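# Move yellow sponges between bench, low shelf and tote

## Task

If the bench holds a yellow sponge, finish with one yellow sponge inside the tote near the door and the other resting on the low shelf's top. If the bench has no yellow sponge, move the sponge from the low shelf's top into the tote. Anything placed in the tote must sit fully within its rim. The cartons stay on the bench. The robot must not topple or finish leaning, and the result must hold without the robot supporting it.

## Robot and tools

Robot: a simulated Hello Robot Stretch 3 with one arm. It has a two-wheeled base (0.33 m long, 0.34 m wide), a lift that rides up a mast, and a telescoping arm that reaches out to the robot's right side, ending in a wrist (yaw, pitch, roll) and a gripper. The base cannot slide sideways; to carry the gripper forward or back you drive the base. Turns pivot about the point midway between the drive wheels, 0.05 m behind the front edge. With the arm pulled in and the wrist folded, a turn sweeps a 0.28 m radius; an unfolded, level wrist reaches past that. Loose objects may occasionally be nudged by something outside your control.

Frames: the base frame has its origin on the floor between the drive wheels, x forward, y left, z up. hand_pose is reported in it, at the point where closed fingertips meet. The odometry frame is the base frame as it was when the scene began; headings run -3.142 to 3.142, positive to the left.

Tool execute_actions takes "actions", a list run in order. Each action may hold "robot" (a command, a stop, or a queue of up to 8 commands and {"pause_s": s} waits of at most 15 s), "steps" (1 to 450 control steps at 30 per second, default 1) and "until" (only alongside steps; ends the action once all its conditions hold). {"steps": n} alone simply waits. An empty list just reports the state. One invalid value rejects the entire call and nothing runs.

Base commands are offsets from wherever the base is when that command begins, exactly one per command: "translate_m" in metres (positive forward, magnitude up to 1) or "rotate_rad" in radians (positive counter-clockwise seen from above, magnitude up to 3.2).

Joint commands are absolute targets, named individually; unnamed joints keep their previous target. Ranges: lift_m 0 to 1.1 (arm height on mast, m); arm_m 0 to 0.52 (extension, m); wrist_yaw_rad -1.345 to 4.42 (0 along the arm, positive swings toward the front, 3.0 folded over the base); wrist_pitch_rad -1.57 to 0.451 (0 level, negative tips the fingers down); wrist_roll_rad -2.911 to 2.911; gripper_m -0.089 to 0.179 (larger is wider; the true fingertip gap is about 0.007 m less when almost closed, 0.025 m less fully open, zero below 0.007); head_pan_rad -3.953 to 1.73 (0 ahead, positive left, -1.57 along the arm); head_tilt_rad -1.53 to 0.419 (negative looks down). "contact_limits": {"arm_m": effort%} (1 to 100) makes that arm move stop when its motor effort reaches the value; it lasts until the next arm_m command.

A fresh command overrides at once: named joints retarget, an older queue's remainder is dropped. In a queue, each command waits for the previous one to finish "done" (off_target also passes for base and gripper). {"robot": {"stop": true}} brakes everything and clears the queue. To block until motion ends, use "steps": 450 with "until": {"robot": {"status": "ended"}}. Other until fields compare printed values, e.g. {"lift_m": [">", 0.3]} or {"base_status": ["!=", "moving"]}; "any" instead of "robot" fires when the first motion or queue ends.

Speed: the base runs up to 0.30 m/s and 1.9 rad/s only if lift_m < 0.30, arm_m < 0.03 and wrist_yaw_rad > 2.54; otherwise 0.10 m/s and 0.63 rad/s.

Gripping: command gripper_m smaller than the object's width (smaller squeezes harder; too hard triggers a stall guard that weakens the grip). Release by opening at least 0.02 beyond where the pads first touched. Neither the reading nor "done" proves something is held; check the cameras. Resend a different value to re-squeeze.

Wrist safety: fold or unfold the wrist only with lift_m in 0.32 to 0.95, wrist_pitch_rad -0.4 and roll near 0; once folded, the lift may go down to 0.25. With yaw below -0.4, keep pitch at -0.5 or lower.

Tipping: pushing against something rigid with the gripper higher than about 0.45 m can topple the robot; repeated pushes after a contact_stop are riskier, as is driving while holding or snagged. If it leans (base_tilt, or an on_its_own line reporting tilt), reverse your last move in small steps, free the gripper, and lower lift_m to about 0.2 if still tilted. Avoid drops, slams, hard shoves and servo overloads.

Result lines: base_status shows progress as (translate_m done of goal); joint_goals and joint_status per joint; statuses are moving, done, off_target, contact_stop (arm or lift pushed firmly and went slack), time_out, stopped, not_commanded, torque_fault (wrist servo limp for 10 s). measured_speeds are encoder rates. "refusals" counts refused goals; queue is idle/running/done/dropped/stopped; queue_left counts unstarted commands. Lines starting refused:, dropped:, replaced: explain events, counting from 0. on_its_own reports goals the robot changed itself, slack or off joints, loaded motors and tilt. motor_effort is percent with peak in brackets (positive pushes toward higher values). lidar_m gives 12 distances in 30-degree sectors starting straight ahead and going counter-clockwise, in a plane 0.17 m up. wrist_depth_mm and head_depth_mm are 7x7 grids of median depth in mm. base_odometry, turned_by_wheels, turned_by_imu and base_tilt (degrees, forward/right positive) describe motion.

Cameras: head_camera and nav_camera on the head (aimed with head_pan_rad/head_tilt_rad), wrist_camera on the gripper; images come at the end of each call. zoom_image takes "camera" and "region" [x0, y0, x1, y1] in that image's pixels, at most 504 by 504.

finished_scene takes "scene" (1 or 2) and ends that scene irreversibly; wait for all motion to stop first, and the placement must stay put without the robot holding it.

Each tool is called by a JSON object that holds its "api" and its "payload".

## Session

{"api": "execute_actions", "payload": {"actions": []}}

Scene clock: 0.00 s.
robot.base_odometry: x=+0.000 y=+0.000 heading=+0.000 (m, m, rad; robot's odometry frame)
robot.turned_by_wheels: +0.000 (rad since the last result)
robot.turned_by_imu: +0.000 (rad since the last result)
robot.base_tilt: forward=+0.0 right=-1.7 (deg)
robot.lidar_m: 1.41 1.51 2.24 1.92 2.24 0.83 0.82 0.88 1.31 2.16 2.39 1.43
robot.head_depth_mm: 1894 1897 1911 1932 1935 1354 1363 / 1910 1921 1949 1961 1819 1372 1375 / 1939 1955 1964 1997 1841 1394 1397 / 1965 1973 2008 2019 1871 1399 1417 / 1993 2009 2012 2042 1879 1418 1432 / 2012 2030 2058 2064 1894 1437 1448 / 2044 2060 2072 2089 1920 1458 1468
robot.base_status: not_commanded
robot.joint_positions: lift_m=+0.368 arm_m=-0.001 wrist_yaw_rad=+2.963 wrist_pitch_rad=-0.333 wrist_roll_rad=+0.013 gripper_m=+0.037 head_pan_rad=+0.006 head_tilt_rad=+0.015
robot.joint_goals: lift_m=+0.368 arm_m=-0.001 wrist_yaw_rad=+2.963 wrist_pitch_rad=-0.333 wrist_roll_rad=+0.013 gripper_m=+0.037 head_pan_rad=+0.006 head_tilt_rad=+0.015
robot.joint_status: lift_m=not_commanded arm_m=not_commanded wrist_yaw_rad=not_commanded wrist_pitch_rad=not_commanded wrist_roll_rad=not_commanded gripper_m=not_commanded head_pan_rad=not_commanded head_tilt_rad=not_commanded
robot.measured_speeds: translate_m=+0.000 rotate_rad=+0.000 lift_m=+0.000 arm_m=+0.000 wrist_yaw_rad=+0.000 wrist_pitch_rad=+0.000 wrist_roll_rad=+0.000 head_pan_rad=+0.000 head_tilt_rad=+0.000
robot: refusals=0 queue=idle queue_left=0
robot.motor_effort: left_wheel=-1 right_wheel=+0 lift_m=+35 arm_m=+0 wrist_yaw_rad=+0 wrist_pitch_rad=+4 wrist_roll_rad=+0 gripper_m=+0 head_pan_rad=+0 head_tilt_rad=+2 (%)
robot.hand_pose: x=+0.0204 y=+0.0870 z=+0.4007 quat_wxyz=(+0.180, +0.709, +0.054, +0.680) (m; robot's base frame)
robot.wrist_depth_mm: - - - - - - - / - - - - - - - / - - - - - - - / - - - - - - - / 803 807 844 822 838 827 818 / 656 664 - 655 664 661 678 / 557 549 550 560 562 566 566
pictures: head_camera (sideways: a quarter turn clockwise sets it upright), nav_camera (sideways: a quarter turn counterclockwise sets it upright), wrist_camera
camera_calibration (this result's frames):
head_camera: T_world_to_cam=[[-0.017782, 0.0224821, -0.999589, 1.32675], [-0.0438064, 0.99877, 0.023243, -0.024538], [0.998882, 0.0442017, -0.0167753, -0.0260844], [0, 0, 0, 1]] pos_world=[0.0485726, -0.00416742, 1.32634]
nav_camera: T_world_to_cam=[[0.0108935, -0.0422069, 0.99905, -1.25918], [0.0550067, -0.997571, -0.0427442, 0.102962], [0.998427, 0.0554201, -0.0085454, -0.0415316], [0, 0, 0, 1]] pos_world=[0.0495195, 0.0518676, 1.26203]
wrist_camera: T_world_to_cam=[[0.976301, -0.216418, -0.000115321, -0.00477769], [-0.108637, -0.489622, -0.86514, 0.416441], [0.187175, 0.84465, -0.50153, 0.293401], [0, 0, 0, 1]] pos_world=[-0.00501191, -0.0449563, 0.507429]
Images, in order (width x height): head_camera 896x504, nav_camera 672x504, wrist_camera 644x364.

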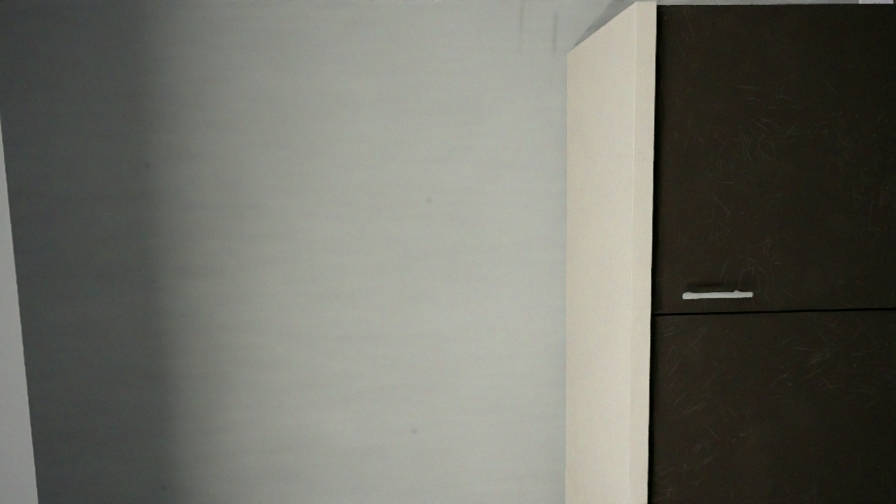

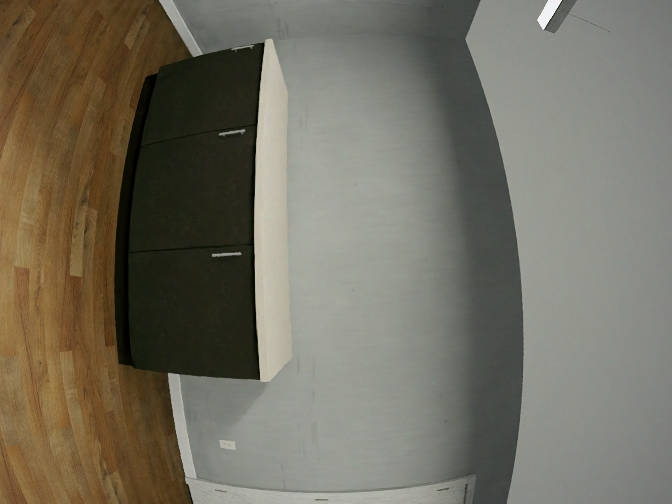

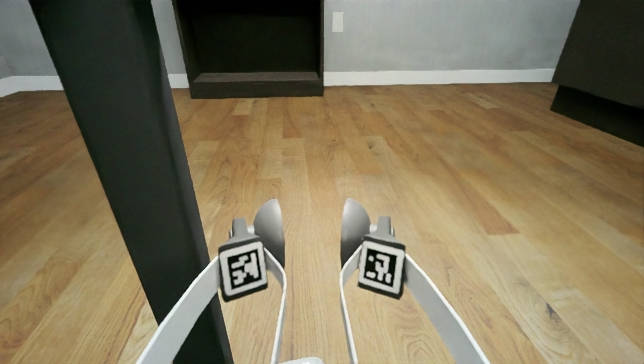

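{"api": "execute_actions", "payload": {"actions": [{"robot": {"joints": {"head_pan_rad": -1.6, "head_tilt_rad": -0.5, "lift_m": 0.28, "wrist_pitch_rad": -0.4}}, "steps": 450, "until": {"robot": {"status": "ended"}}}]}}

{"api": "execute_actions", "payload": {"actions": [{"robot": {"joints": {"head_pan_rad": -3.0, "head_tilt_rad": -0.5}}, "steps": 450, "until": {"robot": {"status": "ended"}}}]}}

Scene clock: 1.83 s.
robot.base_odometry: x=+0.000 y=+0.000 heading=+0.000 (m, m, rad; robot's odometry frame)
robot.turned_by_wheels: +0.000 (rad since the last result)
robot.turned_by_imu: +0.000 (rad since the last result)
robot.base_tilt: forward=-0.1 right=-1.6 (deg)
robot.lidar_m: 1.41 1.50 2.24 1.93 2.25 0.83 0.82 0.88 1.31 2.16 2.39 1.44
robot.head_depth_mm: 2172 2384 2625 2465 1908 1554 1311 / 2180 2396 2590 2439 1906 1553 1315 / 2215 2418 2458 2461 1926 1567 1326 / 2237 2436 2465 2484 1941 1574 1324 / 2244 2460 2405 2487 1938 1578 1332 / 2257 2482 2517 2521 1967 1581 1334 / 2288 2488 2455 2532 1967 1596 1340
robot.base_status: not_commanded
robot.joint_positions: lift_m=+0.280 arm_m=-0.001 wrist_yaw_rad=+2.963 wrist_pitch_rad=-0.415 wrist_roll_rad=+0.013 gripper_m=+0.037 head_pan_rad=-1.593 head_tilt_rad=-0.493
robot.joint_goals: lift_m=+0.280 arm_m=-0.001 wrist_yaw_rad=+2.963 wrist_pitch_rad=-0.400 wrist_roll_rad=+0.013 gripper_m=+0.037 head_pan_rad=-1.600 head_tilt_rad=-0.500
robot.joint_status: lift_m=done arm_m=not_commanded wrist_yaw_rad=not_commanded wrist_pitch_rad=done wrist_roll_rad=not_commanded gripper_m=not_commanded head_pan_rad=done head_tilt_rad=done
robot.measured_speeds: translate_m=+0.000 rotate_rad=+0.000 lift_m=+0.000 arm_m=+0.000 wrist_yaw_rad=+0.000 wrist_pitch_rad=+0.000 wrist_roll_rad=+0.000 head_pan_rad=+0.000 head_tilt_rad=+0.000
robot: refusals=0 queue=done queue_left=0
robot.motor_effort: left_wheel=-1(1) right_wheel=+0(0) lift_m=+25(31) arm_m=+0(0) wrist_yaw_rad=-1(1) wrist_pitch_rad=+4(4) wrist_roll_rad=+0(0) gripper_m=-1(0) head_pan_rad=-3(32) head_tilt_rad=-4(40) (%)
robot.hand_pose: x=+0.0187 y=+0.0776 z=+0.2936 quat_wxyz=(+0.208, +0.706, +0.082, +0.672) (m; robot's base frame)
robot.wrist_depth_mm: - - - - - - - / - - - - - - - / 947 - 984 986 992 - 995 / 735 - 736 744 738 753 755 / 597 593 - 589 614 599 605 / 497 492 - 502 497 499 507 / 436 - - - 428 434 433
pictures: head_camera (sideways: a quarter turn clockwise sets it upright), nav_camera (sideways: a quarter turn counterclockwise sets it upright), wrist_camera
camera_calibration (this result's frames):
head_camera: T_world_to_cam=[[0.0336059, 0.500926, -0.864837, 1.15038], [0.999252, -0.000276733, 0.0386687, -0.0509623], [0.0191308, -0.86549, -0.500561, 0.609553], [0, 0, 0, 1]] pos_world=[0.000603545, -0.048706, 1.30198]
nav_camera: T_world_to_cam=[[-0.0531434, -0.494109, 0.867774, -1.08725], [-0.998128, -0.0000568803, -0.0611588, 0.133325], [0.0302685, -0.8694, -0.493181, 0.595147], [0, 0, 0, 1]] pos_world=[0.0572809, -0.0197928, 1.24516]
wrist_camera: T_world_to_cam=[[0.976309, -0.216359, 0.00313674, -0.0061423], [-0.121061, -0.558182, -0.820839, 0.31155], [0.179347, 0.801013, -0.57115, 0.271966], [0, 0, 0, 1]] pos_world=[-0.0050628, -0.0452751, 0.411085]
Images, in order (width x height): head_camera 896x504, nav_camera 672x504, wrist_camera 644x364.

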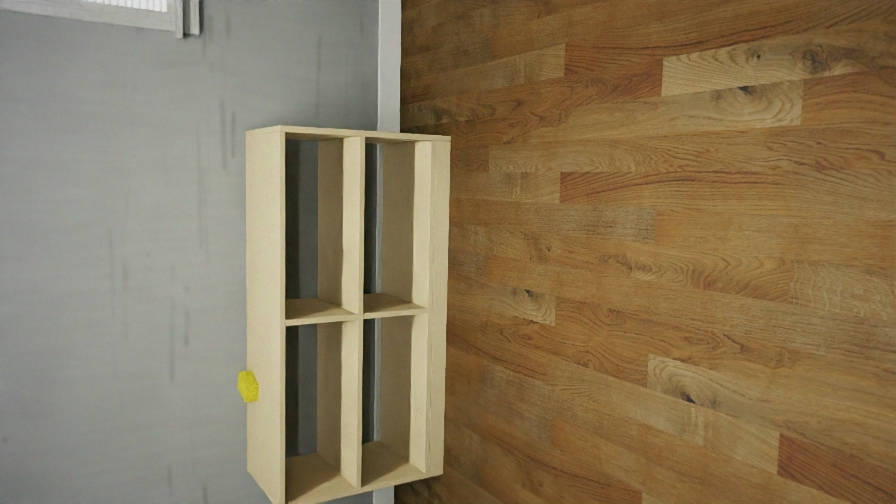

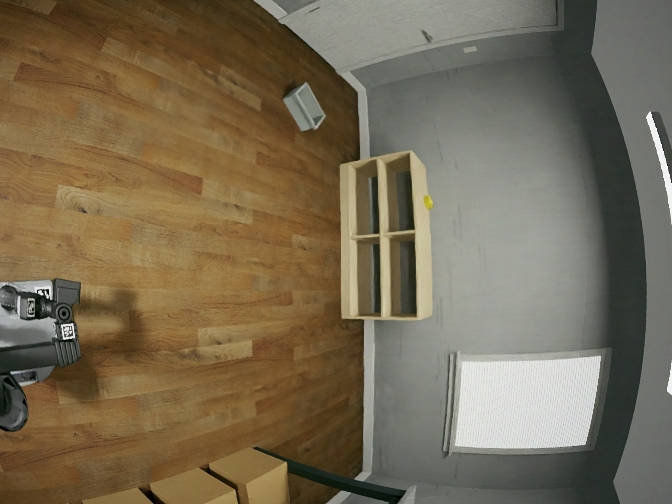

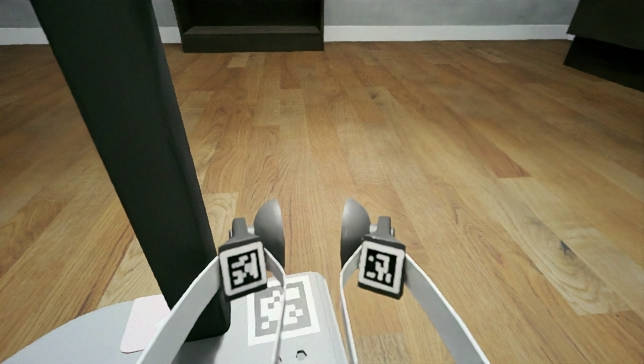

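Scene clock: 3.07 s.
robot.base_odometry: x=+0.000 y=+0.000 heading=+0.000 (m, m, rad; robot's odometry frame)
robot.turned_by_wheels: +0.000 (rad since the last result)
robot.turned_by_imu: +0.000 (rad since the last result)
robot.base_tilt: forward=-0.2 right=-1.4 (deg)
robot.lidar_m: 1.41 1.50 2.24 1.92 2.24 0.83 0.82 0.88 1.31 2.16 2.40 1.43
robot.head_depth_mm: 1453 1029 1008 1731 1509 1233 1235 / 1489 1019 1033 1798 1567 1231 1268 / 1526 1044 1046 1822 1567 1346 1323 / 1559 1075 1052 1886 1538 1287 1327 / 1587 1099 1065 1916 1593 1353 1333 / 1641 1125 1073 1957 1543 1368 1333 / 1680 1156 1083 2020 1580 1412 1336
robot.base_status: not_commanded
robot.joint_positions: lift_m=+0.280 arm_m=-0.001 wrist_yaw_rad=+2.963 wrist_pitch_rad=-0.415 wrist_roll_rad=+0.013 gripper_m=+0.037 head_pan_rad=-2.993 head_tilt_rad=-0.494
robot.joint_goals: lift_m=+0.280 arm_m=-0.001 wrist_yaw_rad=+2.963 wrist_pitch_rad=-0.400 wrist_roll_rad=+0.013 gripper_m=+0.037 head_pan_rad=-3.000 head_tilt_rad=-0.500
robot.joint_status: lift_m=done arm_m=not_commanded wrist_yaw_rad=not_commanded wrist_pitch_rad=done wrist_roll_rad=not_commanded gripper_m=not_commanded head_pan_rad=done head_tilt_rad=done
robot.measured_speeds: translate_m=+0.000 rotate_rad=+0.000 lift_m=+0.000 arm_m=+0.000 wrist_yaw_rad=+0.000 wrist_pitch_rad=+0.000 wrist_roll_rad=+0.000 head_pan_rad=+0.000 head_tilt_rad=+0.000
robot: refusals=0 queue=done queue_left=0
robot.motor_effort: left_wheel=+0(1) right_wheel=+0(0) lift_m=+25(24) arm_m=+0(0) wrist_yaw_rad=-1(0) wrist_pitch_rad=+4(4) wrist_roll_rad=+0(0) gripper_m=+0(1) head_pan_rad=-1(34) head_tilt_rad=-4(3) (%)
robot.hand_pose: x=+0.0187 y=+0.0776 z=+0.2936 quat_wxyz=(+0.208, +0.706, +0.082, +0.672) (m; robot's base frame)
robot.wrist_depth_mm: - - - - - - - / - - - - - - - / 964 - 989 981 996 - 994 / 743 - 740 746 746 756 773 / 593 596 - 606 616 599 607 / 496 494 - 506 501 504 506 / 436 - - - 434 433 434
pictures: head_camera (sideways: a quarter turn clockwise sets it upright), nav_camera (sideways: a quarter turn counterclockwise sets it upright), wrist_camera
camera_calibration (this result's frames):
head_camera: T_world_to_cam=[[0.499581, 0.0520648, -0.864701, 1.14736], [0.169568, -0.984759, 0.0386746, -0.0459089], [-0.849509, -0.165947, -0.500796, 0.615157], [0, 0, 0, 1]] pos_world=[-0.0428315, -0.00286249, 1.30196]
nav_camera: T_world_to_cam=[[-0.496186, -0.031653, 0.867639, -1.08437], [-0.1697, 0.983596, -0.0611648, 0.128279], [-0.85147, -0.177588, -0.493418, 0.600833], [0, 0, 0, 1]] pos_world=[-0.00468987, -0.0537982, 1.24515]
wrist_camera: T_world_to_cam=[[0.976309, -0.216359, 0.00313677, -0.00614231], [-0.121061, -0.558182, -0.820839, 0.31155], [0.179347, 0.801013, -0.57115, 0.271965], [0, 0, 0, 1]] pos_world=[-0.0050628, -0.0452751, 0.411085]
Images, in order (width x height): head_camera 896x504, nav_camera 672x504, wrist_camera 644x364.

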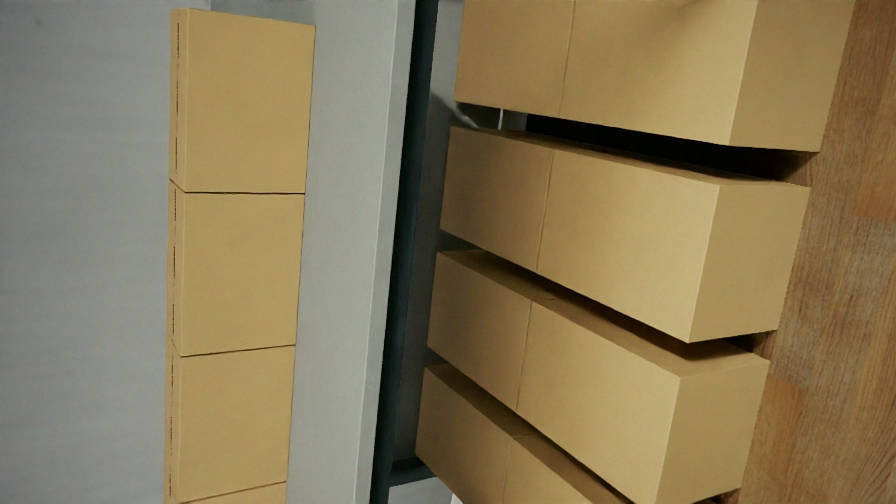

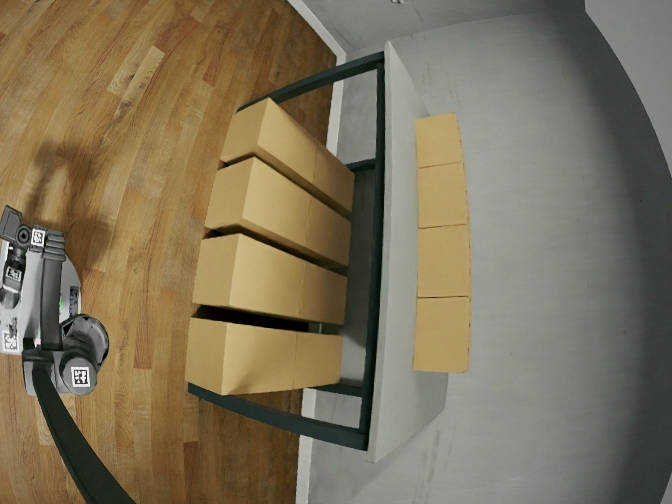

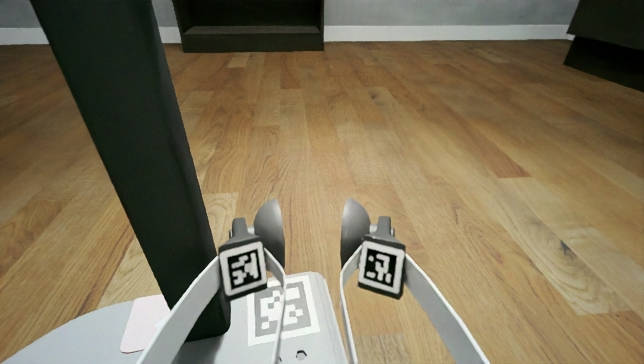

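{"api": "execute_actions", "payload": {"actions": [{"robot": {"base": {"rotate_rad": -2.09}, "joints": {"head_pan_rad": -1.0, "head_tilt_rad": -0.5}}, "steps": 450, "until": {"robot": {"status": "ended"}}}, {"robot": {"base": {"translate_m": 1.0}}, "steps": 450, "until": {"robot": {"translate_m": [">", 0.7]}}}, {"robot": [{"base": {"translate_m": 0.98}}, {"base": {"rotate_rad": -1.22}}], "steps": 450, "until": {"robot": {"status": "ended"}}}]}}

Scene clock: 15.97 s.
robot.base_odometry: x=-0.834 y=-1.459 heading=+2.973 (m, m, rad; robot's odometry frame)
robot.turned_by_wheels: -3.310 (rad since the last result)
robot.turned_by_imu: -3.227 (rad since the last result)
robot.base_tilt: forward=-0.2 right=-1.5 (deg)
robot.lidar_m: 1.09 1.13 1.05 1.00 0.78 1.25 2.65 2.43 2.81 0.78 0.40 0.56
robot.head_depth_mm: 3240 1389 1026 832 1508 1429 1309 / 2630 1172 1036 732 1376 1238 1150 / 2158 973 933 735 569 586 996 / 1838 1806 807 741 571 560 680 / 1593 1630 730 744 574 1213 1053 / 1414 1482 906 751 597 1249 1081 / 1262 1334 1080 756 642 1258 1164
robot.base_status: done (rotate_rad -1.2198 of -1.2200)
robot.joint_positions: lift_m=+0.280 arm_m=-0.001 wrist_yaw_rad=+2.963 wrist_pitch_rad=-0.415 wrist_roll_rad=+0.013 gripper_m=+0.037 head_pan_rad=-1.007 head_tilt_rad=-0.494
robot.joint_goals: lift_m=+0.280 arm_m=-0.001 wrist_yaw_rad=+2.963 wrist_pitch_rad=-0.400 wrist_roll_rad=+0.013 gripper_m=+0.037 head_pan_rad=-1.000 head_tilt_rad=-0.500
robot.joint_status: lift_m=done arm_m=not_commanded wrist_yaw_rad=not_commanded wrist_pitch_rad=done wrist_roll_rad=not_commanded gripper_m=not_commanded head_pan_rad=done head_tilt_rad=done
robot.measured_speeds: translate_m=+0.000 rotate_rad=+0.000 lift_m=+0.000 arm_m=+0.000 wrist_yaw_rad=+0.000 wrist_pitch_rad=+0.000 wrist_roll_rad=+0.000 head_pan_rad=+0.000 head_tilt_rad=+0.000
robot: refusals=0 queue=done queue_left=0
robot.motor_effort: left_wheel=+2(14) right_wheel=-3(9) lift_m=+25(25) arm_m=+0(0) wrist_yaw_rad=+0(0) wrist_pitch_rad=+4(4) wrist_roll_rad=+0(0) gripper_m=+0(0) head_pan_rad=+3(34) head_tilt_rad=-3(7) (%)
robot.hand_pose: x=+0.0187 y=+0.0775 z=+0.2936 quat_wxyz=(+0.208, +0.706, +0.082, +0.672) (m; robot's base frame)
robot.wrist_depth_mm: 762 891 957 - - - 995 / 787 - - - - - - / 791 - 992 986 992 - 955 / 696 - 728 755 758 745 755 / 592 591 - 602 614 611 602 / 496 493 - 498 499 496 505 / 439 - - - 430 432 435
pictures: head_camera (sideways: a quarter turn clockwise sets it upright), nav_camera (sideways: a quarter turn counterclockwise sets it upright), wrist_camera
camera_calibration (this result's frames):
head_camera: T_world_to_cam=[[-0.249441, 0.436642, -0.864363, 1.15148], [0.832742, 0.552309, 0.0386891, -0.0499732], [0.494288, -0.71014, -0.501378, 0.607718], [0, 0, 0, 1]] pos_world=[0.028454, -0.0436209, 1.30193]
nav_camera: T_world_to_cam=[[0.229394, -0.441769, 0.867305, -1.08836], [-0.831632, -0.551947, -0.0611796, 0.132336], [0.505734, -0.707245, -0.494002, 0.593315], [0, 0, 0, 1]] pos_world=[0.05966, 0.0118563, 1.24514]
wrist_camera: T_world_to_cam=[[0.976309, -0.216359, 0.00314279, -0.00615297], [-0.121082, -0.558301, -0.820755, 0.311468], [0.179332, 0.80093, -0.571271, 0.272029], [0, 0, 0, 1]] pos_world=[-0.00506304, -0.0453145, 0.411061]
Images, in order (width x height): head_camera 896x504, nav_camera 672x504, wrist_camera 644x364.

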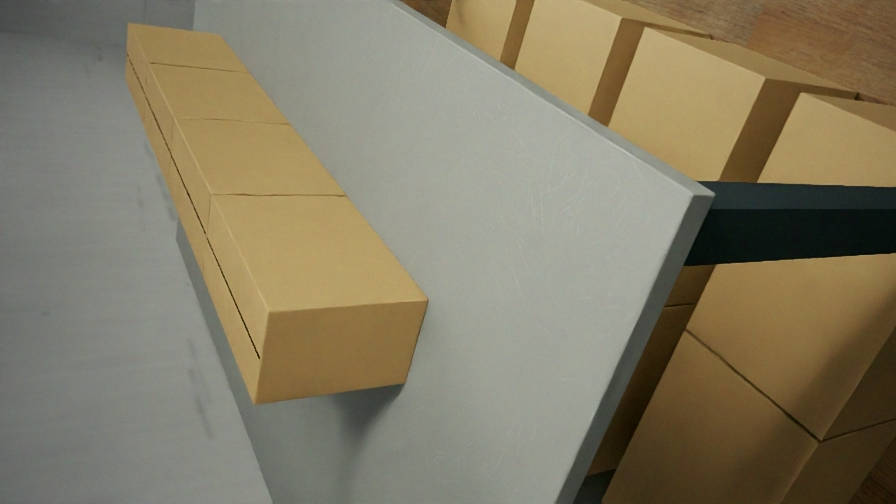

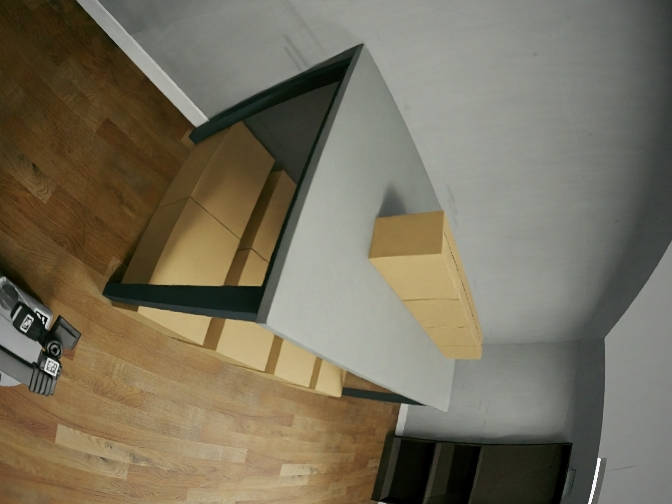

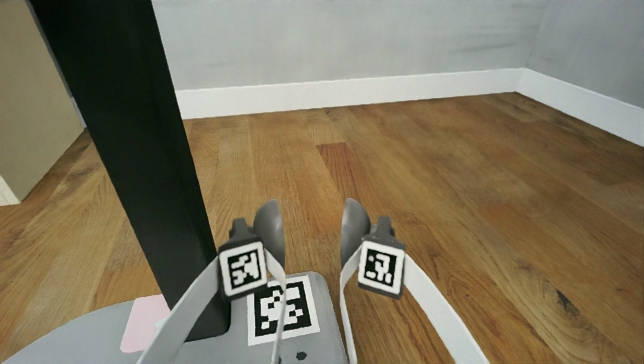

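{"api": "execute_actions", "payload": {"actions": [{"robot": {"base": {"translate_m": 0.56}, "joints": {"head_pan_rad": -1.45, "head_tilt_rad": -0.4}}, "steps": 450, "until": {"robot": {"status": "ended"}}}]}}

Scene clock: 19.57 s.
robot.base_odometry: x=-1.386 y=-1.365 heading=+2.973 (m, m, rad; robot's odometry frame)
robot.turned_by_wheels: +0.000 (rad since the last result)
robot.turned_by_imu: +0.004 (rad since the last result)
robot.base_tilt: forward=-0.2 right=-1.5 (deg)
robot.lidar_m: 0.53 0.55 0.73 1.02 1.05 1.22 2.33 0.49 0.41 0.39 0.40 0.53
robot.head_depth_mm: 3188 3437 854 567 608 500 415 / 3269 3434 723 574 611 503 426 / 3245 3482 1260 827 628 505 428 / 3298 3571 1370 874 641 507 430 / 2376 2411 1386 880 645 509 443 / 1636 1647 1410 888 648 511 444 / 1244 1254 1207 890 650 513 446
robot.base_status: done (translate_m +0.5600 of +0.5600)
robot.joint_positions: lift_m=+0.280 arm_m=-0.001 wrist_yaw_rad=+2.963 wrist_pitch_rad=-0.416 wrist_roll_rad=+0.013 gripper_m=+0.037 head_pan_rad=-1.443 head_tilt_rad=-0.408
robot.joint_goals: lift_m=+0.280 arm_m=-0.001 wrist_yaw_rad=+2.963 wrist_pitch_rad=-0.400 wrist_roll_rad=+0.013 gripper_m=+0.037 head_pan_rad=-1.450 head_tilt_rad=-0.400
robot.joint_status: lift_m=done arm_m=not_commanded wrist_yaw_rad=not_commanded wrist_pitch_rad=done wrist_roll_rad=not_commanded gripper_m=not_commanded head_pan_rad=done head_tilt_rad=done
robot.measured_speeds: translate_m=+0.000 rotate_rad=+0.000 lift_m=+0.000 arm_m=+0.000 wrist_yaw_rad=+0.000 wrist_pitch_rad=+0.000 wrist_roll_rad=+0.000 head_pan_rad=+0.000 head_tilt_rad=+0.000
robot: refusals=0 queue=done queue_left=0
robot.motor_effort: left_wheel=+3(13) right_wheel=-3(6) lift_m=+25(24) arm_m=+0(1) wrist_yaw_rad=-1(0) wrist_pitch_rad=+4(4) wrist_roll_rad=+0(0) gripper_m=-1(1) head_pan_rad=-3(25) head_tilt_rad=+6(18) (%)
robot.hand_pose: x=+0.0187 y=+0.0775 z=+0.2936 quat_wxyz=(+0.208, +0.706, +0.082, +0.672) (m; robot's base frame)
robot.wrist_depth_mm: 839 910 968 - 994 665 490 / 928 - - - - 668 498 / 944 - 977 993 957 682 503 / 738 - 736 751 732 695 515 / 589 594 - 599 613 603 512 / 494 498 - 506 498 505 490 / 438 - - - 429 433 431
pictures: head_camera (sideways: a quarter turn clockwise sets it upright), nav_camera (sideways: a quarter turn counterclockwise sets it upright), wrist_camera
camera_calibration (this result's frames):
head_camera: T_world_to_cam=[[-0.0320144, 0.425831, -0.904236, 1.20217], [0.987673, 0.152168, 0.0366917, -0.048322], [0.15322, -0.891916, -0.425453, 0.511004], [0, 0, 0, 1]] pos_world=[0.00791693, -0.0487942, 1.30622]
nav_camera: T_world_to_cam=[[0.0116489, -0.421785, 0.906621, -1.13832], [-0.986269, -0.154219, -0.0590747, 0.130546], [0.164735, -0.893484, -0.41779, 0.496226], [0, 0, 0, 1]] pos_world=[0.0602678, -0.0166234, 1.24705]
wrist_camera: T_world_to_cam=[[0.976309, -0.216359, 0.00314484, -0.0061538], [-0.12109, -0.558343, -0.820725, 0.311448], [0.179327, 0.800901, -0.571314, 0.272042], [0, 0, 0, 1]] pos_world=[-0.00506311, -0.0453149, 0.411054]
Images, in order (width x height): head_camera 896x504, nav_camera 672x504, wrist_camera 644x364.

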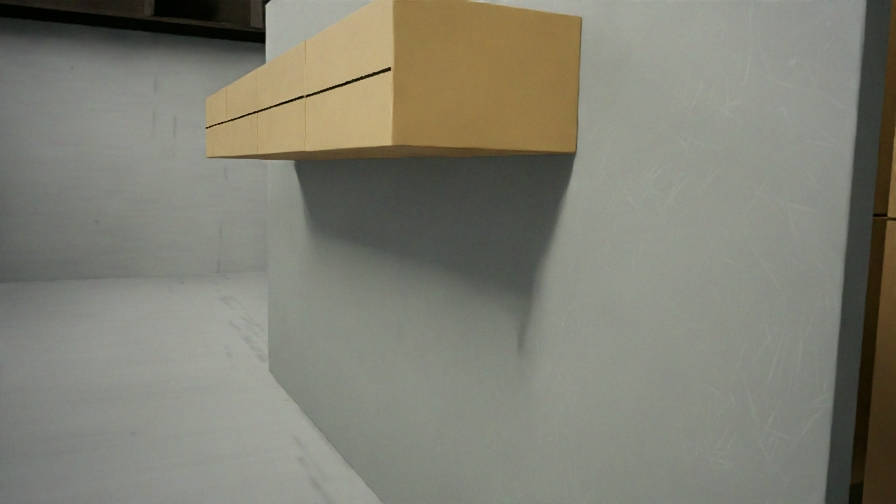

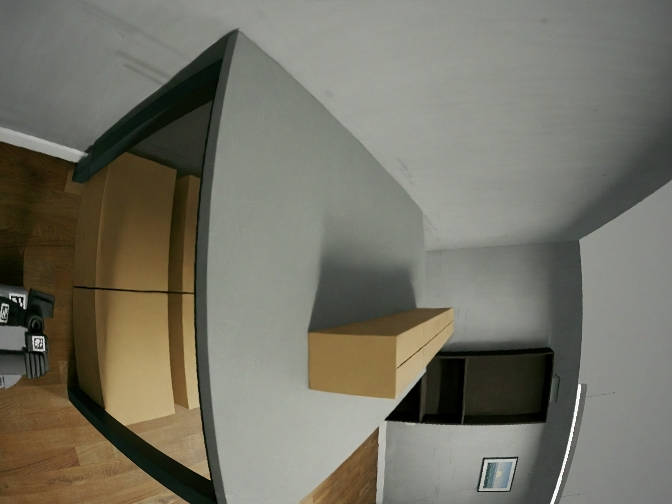

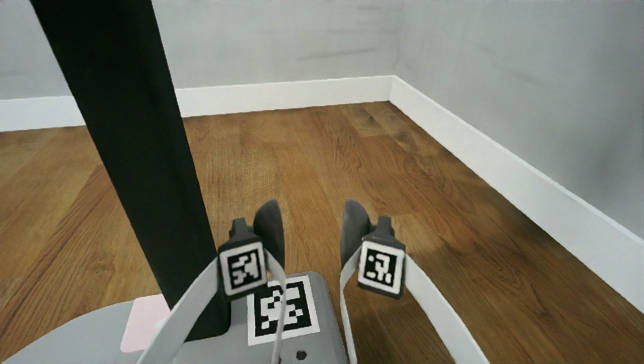

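{"api": "execute_actions", "payload": {"actions": [{"robot": {"base": {"rotate_rad": 3.09}, "joints": {"head_pan_rad": -1.2, "head_tilt_rad": -0.7}}, "steps": 450, "until": {"robot": {"status": "ended"}}}, {"robot": {"base": {"translate_m": 1.0}}, "steps": 450, "until": {"robot": {"translate_m": [">", 0.75]}}}, {"robot": {"base": {"translate_m": 1.0}}, "steps": 450, "until": {"robot": {"status": "ended"}}}]}}

Scene clock: 30.70 s.
robot.base_odometry: x=+0.331 y=-1.749 heading=-0.220 (m, m, rad; robot's odometry frame)
robot.turned_by_wheels: +3.090 (rad since the last result)
robot.turned_by_imu: +3.038 (rad since the last result)
robot.base_tilt: forward=-0.1 right=-1.6 (deg)
robot.lidar_m: 1.46 1.49 1.66 2.56 2.12 1.47 1.47 0.83 0.90 0.48 0.77 0.69
robot.head_depth_mm: 722 810 915 986 832 862 1111 / 740 828 944 992 832 978 1137 / 760 856 976 964 835 1004 1165 / 780 878 1010 980 859 1046 1183 / 802 906 1048 1008 883 1071 1196 / 823 937 1086 1014 893 1216 1209 / 847 968 1127 1277 916 1331 1212
robot.base_status: done (translate_m +1.0000 of +1.0000)
robot.joint_positions: lift_m=+0.280 arm_m=-0.001 wrist_yaw_rad=+2.963 wrist_pitch_rad=-0.416 wrist_roll_rad=+0.013 gripper_m=+0.037 head_pan_rad=-1.207 head_tilt_rad=-0.691
robot.joint_goals: lift_m=+0.280 arm_m=-0.001 wrist_yaw_rad=+2.963 wrist_pitch_rad=-0.400 wrist_roll_rad=+0.013 gripper_m=+0.037 head_pan_rad=-1.200 head_tilt_rad=-0.700
robot.joint_status: lift_m=done arm_m=not_commanded wrist_yaw_rad=not_commanded wrist_pitch_rad=done wrist_roll_rad=not_commanded gripper_m=not_commanded head_pan_rad=done head_tilt_rad=done
robot.measured_speeds: translate_m=+0.000 rotate_rad=+0.000 lift_m=+0.000 arm_m=+0.000 wrist_yaw_rad=+0.000 wrist_pitch_rad=+0.000 wrist_roll_rad=+0.000 head_pan_rad=+0.000 head_tilt_rad=+0.000
robot: refusals=0 queue=done queue_left=0
robot.motor_effort: left_wheel=-5(12) right_wheel=+4(11) lift_m=+25(25) arm_m=-1(1) wrist_yaw_rad=+0(0) wrist_pitch_rad=+4(4) wrist_roll_rad=+0(0) gripper_m=-1(1) head_pan_rad=+3(18) head_tilt_rad=-6(34) (%)
robot.hand_pose: x=+0.0187 y=+0.0775 z=+0.2936 quat_wxyz=(+0.208, +0.706, +0.082, +0.672) (m; robot's base frame)
robot.wrist_depth_mm: - - - - - - - / - - - - - - - / 964 - 975 988 981 990 - / 732 - 743 741 746 752 761 / 594 591 - 595 613 602 607 / 494 496 - 502 503 500 506 / 438 - - - 430 436 434
pictures: head_camera (sideways: a quarter turn clockwise sets it upright), nav_camera (sideways: a quarter turn counterclockwise sets it upright), wrist_camera
camera_calibration (this result's frames):
head_camera: T_world_to_cam=[[-0.214565, 0.62662, -0.749206, 1.00114], [0.928697, 0.368433, 0.0421799, -0.0550927], [0.302463, -0.686735, -0.660993, 0.816539], [0, 0, 0, 1]] pos_world=[0.0190019, -0.0462919, 1.29211]
nav_camera: T_world_to_cam=[[0.194149, -0.628317, 0.753342, -0.939573], [-0.929108, -0.364177, -0.0642909, 0.136965], [0.314745, -0.687454, -0.654479, 0.803256], [0, 0, 0, 1]] pos_world=[0.0568525, 0.0117311, 1.24234]
wrist_camera: T_world_to_cam=[[0.976309, -0.216359, 0.00314582, -0.00616326], [-0.121096, -0.558373, -0.820704, 0.311411], [0.179323, 0.80088, -0.571344, 0.272084], [0, 0, 0, 1]] pos_world=[-0.00506311, -0.0453567, 0.41105]
Images, in order (width x height): head_camera 896x504, nav_camera 672x504, wrist_camera 644x364.

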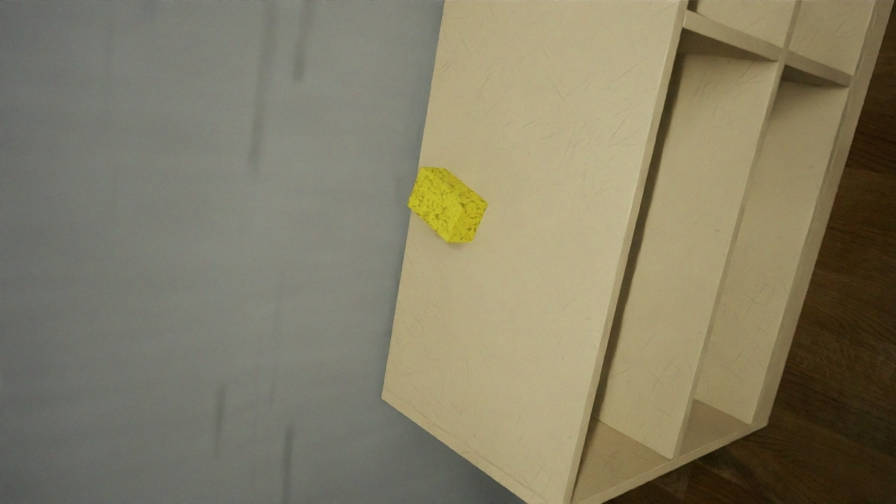

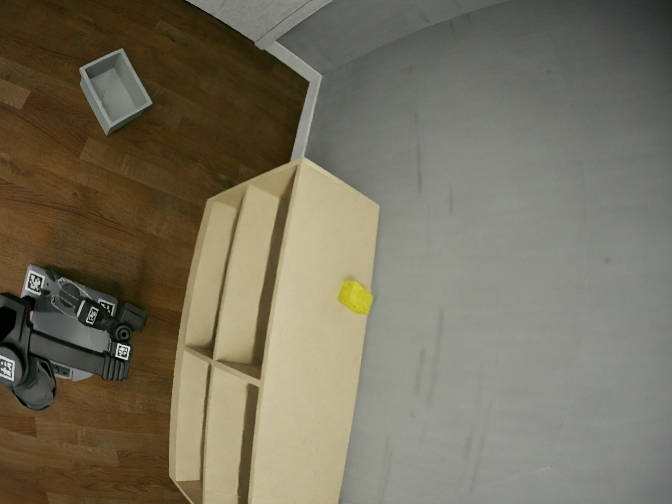

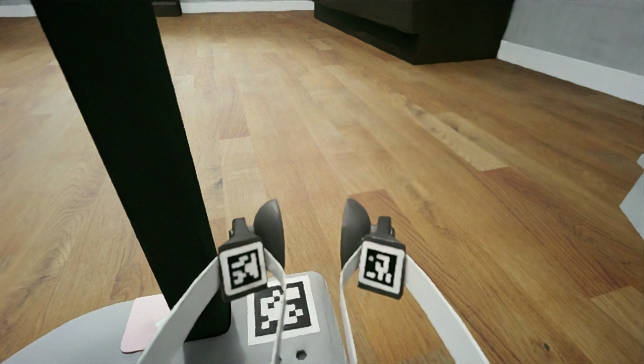

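{"api": "zoom_image", "payload": {"camera": "head_camera", "region": [380, 140, 520, 270]}}

Region (380, 140, 520, 270) of head_camera's 896x504 image, scaled by 3.600, with more detail than that image has; it fills the top 468 rows of this view, and the rest is white.

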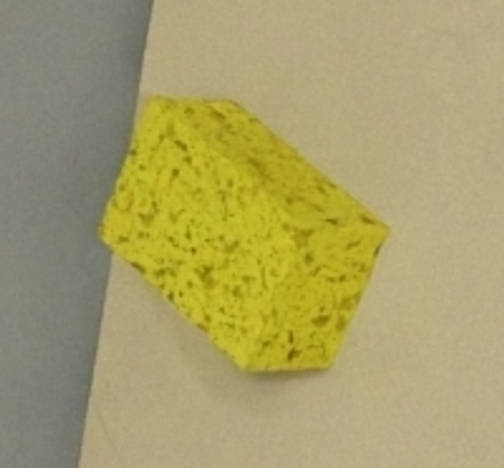

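{"api": "execute_actions", "payload": {"actions": [{"robot": {"joints": {"lift_m": 0.81}, "base": {"translate_m": 0.28}}, "steps": 100, "until": {"robot": {"lift_m": [">", 0.34]}}}, {"robot": {"joints": {"wrist_yaw_rad": 1.0, "gripper_m": 0.12, "head_pan_rad": -1.55, "head_tilt_rad": -0.75}}, "steps": 450, "until": {"robot": {"lift_m": [">", 0.68]}}}, {"robot": {"joints": {"wrist_yaw_rad": -0.2, "arm_m": 0.36}}, "steps": 450, "until": {"robot": {"lift_m": [">", 0.8]}}}, {"robot": {"joints": {"wrist_pitch_rad": -0.9}}, "steps": 450, "until": {"robot": {"status": "ended"}}}]}}

Scene clock: 39.00 s.
robot.base_odometry: x=+0.604 y=-1.810 heading=-0.220 (m, m, rad; robot's odometry frame)
robot.turned_by_wheels: +0.000 (rad since the last result)
robot.turned_by_imu: +0.003 (rad since the last result)
robot.base_tilt: forward=+0.0 right=-1.5 (deg)
robot.lidar_m: 1.18 1.21 1.55 1.76 2.56 1.74 1.73 1.06 0.57 0.84 0.50 1.11
robot.head_depth_mm: 749 847 - - 799 1059 1158 / 744 829 - 918 817 1031 1161 / 741 826 - 902 824 1015 1159 / 738 837 963 949 825 1015 1163 / 733 832 961 957 811 1020 1166 / 729 825 954 963 815 1003 1175 / 726 821 949 1119 1283 1328 1193
robot.base_status: done (translate_m +0.2800 of +0.2800)
robot.joint_positions: lift_m=+0.810 arm_m=+0.360 wrist_yaw_rad=-0.198 wrist_pitch_rad=-0.908 wrist_roll_rad=+0.013 gripper_m=+0.120 head_pan_rad=-1.543 head_tilt_rad=-0.741
robot.joint_goals: lift_m=+0.810 arm_m=+0.360 wrist_yaw_rad=-0.200 wrist_pitch_rad=-0.900 wrist_roll_rad=+0.013 gripper_m=+0.120 head_pan_rad=-1.550 head_tilt_rad=-0.750
robot.joint_status: lift_m=done arm_m=done wrist_yaw_rad=done wrist_pitch_rad=done wrist_roll_rad=not_commanded gripper_m=done head_pan_rad=done head_tilt_rad=done
robot.measured_speeds: translate_m=+0.000 rotate_rad=+0.000 lift_m=+0.000 arm_m=+0.000 wrist_yaw_rad=+0.000 wrist_pitch_rad=+0.000 wrist_roll_rad=+0.000 head_pan_rad=+0.000 head_tilt_rad=+0.000
robot: refusals=0 queue=done queue_left=0
robot.motor_effort: left_wheel=-4(15) right_wheel=+3(10) lift_m=+44(45) arm_m=+2(2) wrist_yaw_rad=-2(2) wrist_pitch_rad=+2(3) wrist_roll_rad=+0(0) gripper_m=+0(98) head_pan_rad=-3(21) head_tilt_rad=-6(15) (%)
robot.hand_pose: x=-0.0489 y=-0.6407 z=+0.7316 quat_wxyz=(+0.598, +0.243, -0.666, -0.373) (m; robot's base frame)
robot.wrist_depth_mm: 234 252 274 302 338 381 433 / 266 291 322 367 391 397 402 / 314 340 349 358 356 362 365 / 315 317 315 282 328 329 332 / 290 297 290 289 300 305 303 / 270 275 273 275 276 282 283 / 252 253 256 257 259 260 264
pictures: head_camera (sideways: a quarter turn clockwise sets it upright), nav_camera (sideways: a quarter turn counterclockwise sets it upright), wrist_camera
camera_calibration (this result's frames):
head_camera: T_world_to_cam=[[0.00330043, 0.698335, -0.715764, 0.956229], [0.998316, 0.0391498, 0.0427997, -0.0563216], [0.0579105, -0.7147, -0.69703, 0.864903], [0, 0, 0, 1]] pos_world=[0.00298383, -0.0474162, 1.28971]
nav_camera: T_world_to_cam=[[-0.0231267, -0.693408, 0.720174, -0.89502], [-0.997329, -0.0339149, -0.0646814, 0.137886], [0.0692752, -0.719747, -0.690772, 0.851958], [0, 0, 0, 1]] pos_world=[0.057799, -0.00274274, 1.242]
wrist_camera: T_world_to_cam=[[-0.973067, 0.229523, 0.0214378, 0.0800547], [0.195118, 0.869573, -0.453621, 0.923491], [-0.122758, -0.437221, -0.890937, 0.535406], [0, 0, 0, 1]] pos_world=[-0.0365654, -0.587327, 0.894212]
Images, in order (width x height): head_camera 896x504, nav_camera 672x504, wrist_camera 644x364.

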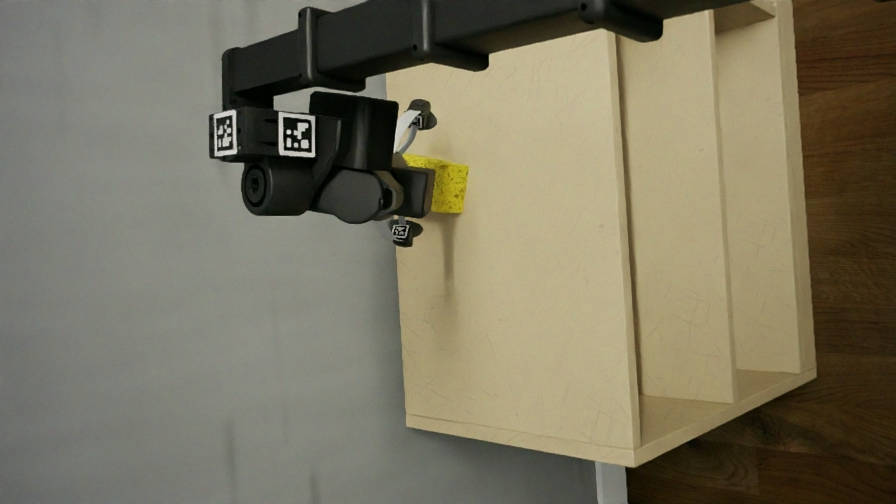

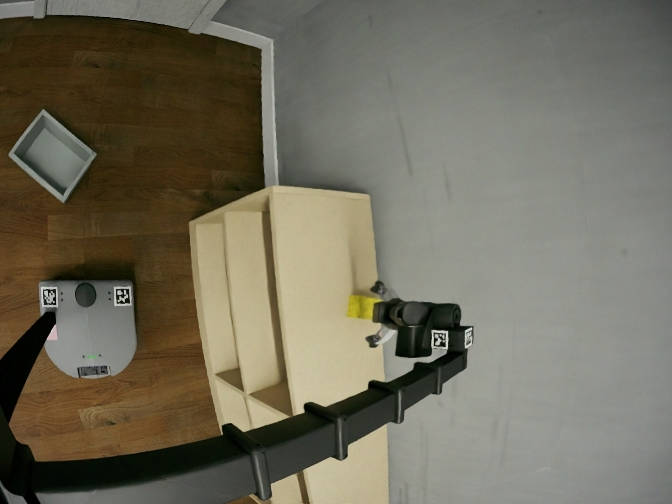

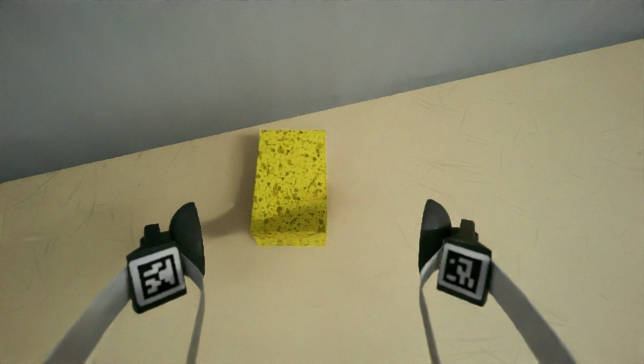

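{"api": "execute_actions", "payload": {"actions": [{"robot": [{"joints": {"arm_m": 0.44, "lift_m": 0.77}}, {"joints": {"lift_m": 0.711}}], "steps": 450, "until": {"robot": {"status": "ended"}}}]}}

Scene clock: 42.23 s.
robot.base_odometry: x=+0.604 y=-1.810 heading=-0.220 (m, m, rad; robot's odometry frame)
robot.turned_by_wheels: +0.000 (rad since the last result)
robot.turned_by_imu: +0.000 (rad since the last result)
robot.base_tilt: forward=-0.1 right=-1.4 (deg)
robot.lidar_m: 1.18 1.20 1.55 1.76 2.57 1.74 1.73 1.06 0.58 0.84 0.50 1.11
robot.head_depth_mm: 748 852 981 961 - - 1156 / 744 846 920 919 819 1027 1158 / 739 841 - 905 822 1013 1161 / 736 835 968 948 825 1011 1163 / 732 833 960 957 812 1022 1167 / 729 828 952 962 814 1005 1173 / 725 822 950 1117 1284 1328 1189
robot.base_status: done (translate_m +0.2800 of +0.2800)
robot.joint_positions: lift_m=+0.711 arm_m=+0.440 wrist_yaw_rad=-0.198 wrist_pitch_rad=-0.908 wrist_roll_rad=+0.013 gripper_m=+0.120 head_pan_rad=-1.543 head_tilt_rad=-0.741
robot.joint_goals: lift_m=+0.711 arm_m=+0.440 wrist_yaw_rad=-0.200 wrist_pitch_rad=-0.900 wrist_roll_rad=+0.013 gripper_m=+0.120 head_pan_rad=-1.550 head_tilt_rad=-0.750
robot.joint_status: lift_m=done arm_m=done wrist_yaw_rad=done wrist_pitch_rad=done wrist_roll_rad=not_commanded gripper_m=done head_pan_rad=done head_tilt_rad=done
robot.measured_speeds: translate_m=+0.000 rotate_rad=+0.000 lift_m=+0.000 arm_m=+0.000 wrist_yaw_rad=+0.000 wrist_pitch_rad=+0.000 wrist_roll_rad=+0.000 head_pan_rad=+0.000 head_tilt_rad=+0.000
robot: refusals=0 queue=done queue_left=0
robot.motor_effort: left_wheel=-4(4) right_wheel=+3(3) lift_m=+25(44) arm_m=+3(2) wrist_yaw_rad=-2(2) wrist_pitch_rad=+1(2) wrist_roll_rad=+0(0) gripper_m=+0(1) head_pan_rad=-2(1) head_tilt_rad=-6(6) (%)
robot.hand_pose: x=-0.0489 y=-0.7206 z=+0.6332 quat_wxyz=(+0.598, +0.244, -0.666, -0.373) (m; robot's base frame)
robot.wrist_depth_mm: 162 172 189 208 232 262 297 / 185 201 221 250 273 260 263 / 217 236 245 231 233 234 238 / 205 208 206 160 213 215 217 / 190 193 187 148 196 198 199 / 177 180 140 137 179 183 184 / 166 166 164 131 167 170 171
pictures: head_camera (sideways: a quarter turn clockwise sets it upright), nav_camera (sideways: a quarter turn counterclockwise sets it upright), wrist_camera
camera_calibration (this result's frames):
head_camera: T_world_to_cam=[[0.00330032, 0.698335, -0.715763, 0.956228], [0.998316, 0.0391498, 0.0427998, -0.0563216], [0.0579106, -0.714699, -0.697031, 0.864904], [0, 0, 0, 1]] pos_world=[0.00298383, -0.0474162, 1.28971]
nav_camera: T_world_to_cam=[[-0.0231266, -0.693409, 0.720173, -0.895019], [-0.997329, -0.033915, -0.0646814, 0.137886], [0.0692753, -0.719746, -0.690772, 0.85196], [0, 0, 0, 1]] pos_world=[0.057799, -0.00274265, 1.242]
wrist_camera: T_world_to_cam=[[-0.973069, 0.229511, 0.0214582, 0.100499], [0.195173, 0.869844, -0.453078, 0.94819], [-0.122652, -0.436688, -0.891212, 0.413442], [0, 0, 0, 1]] pos_world=[-0.036559, -0.667297, 0.795912]
Images, in order (width x height): head_camera 896x504, nav_camera 672x504, wrist_camera 644x364.

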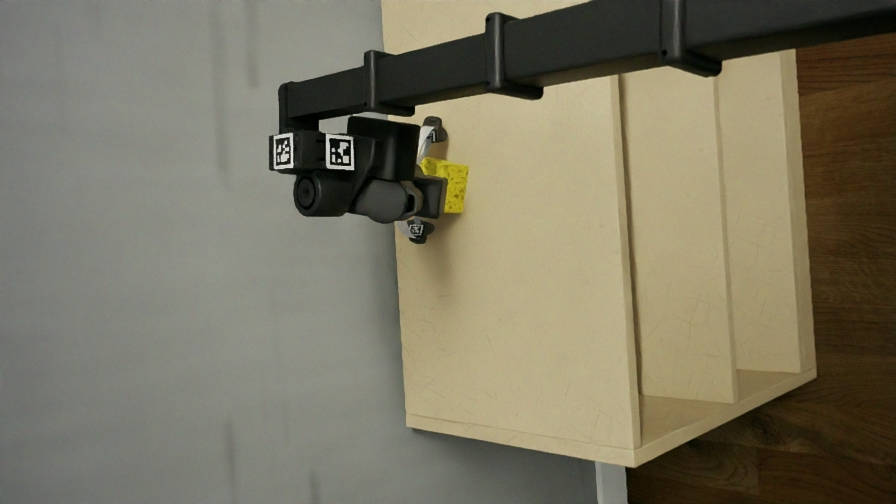

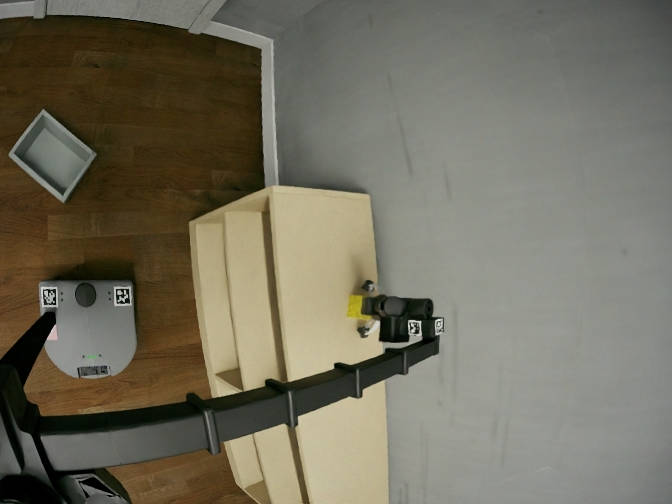

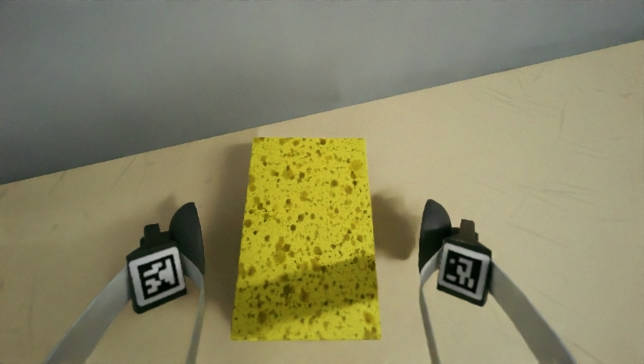

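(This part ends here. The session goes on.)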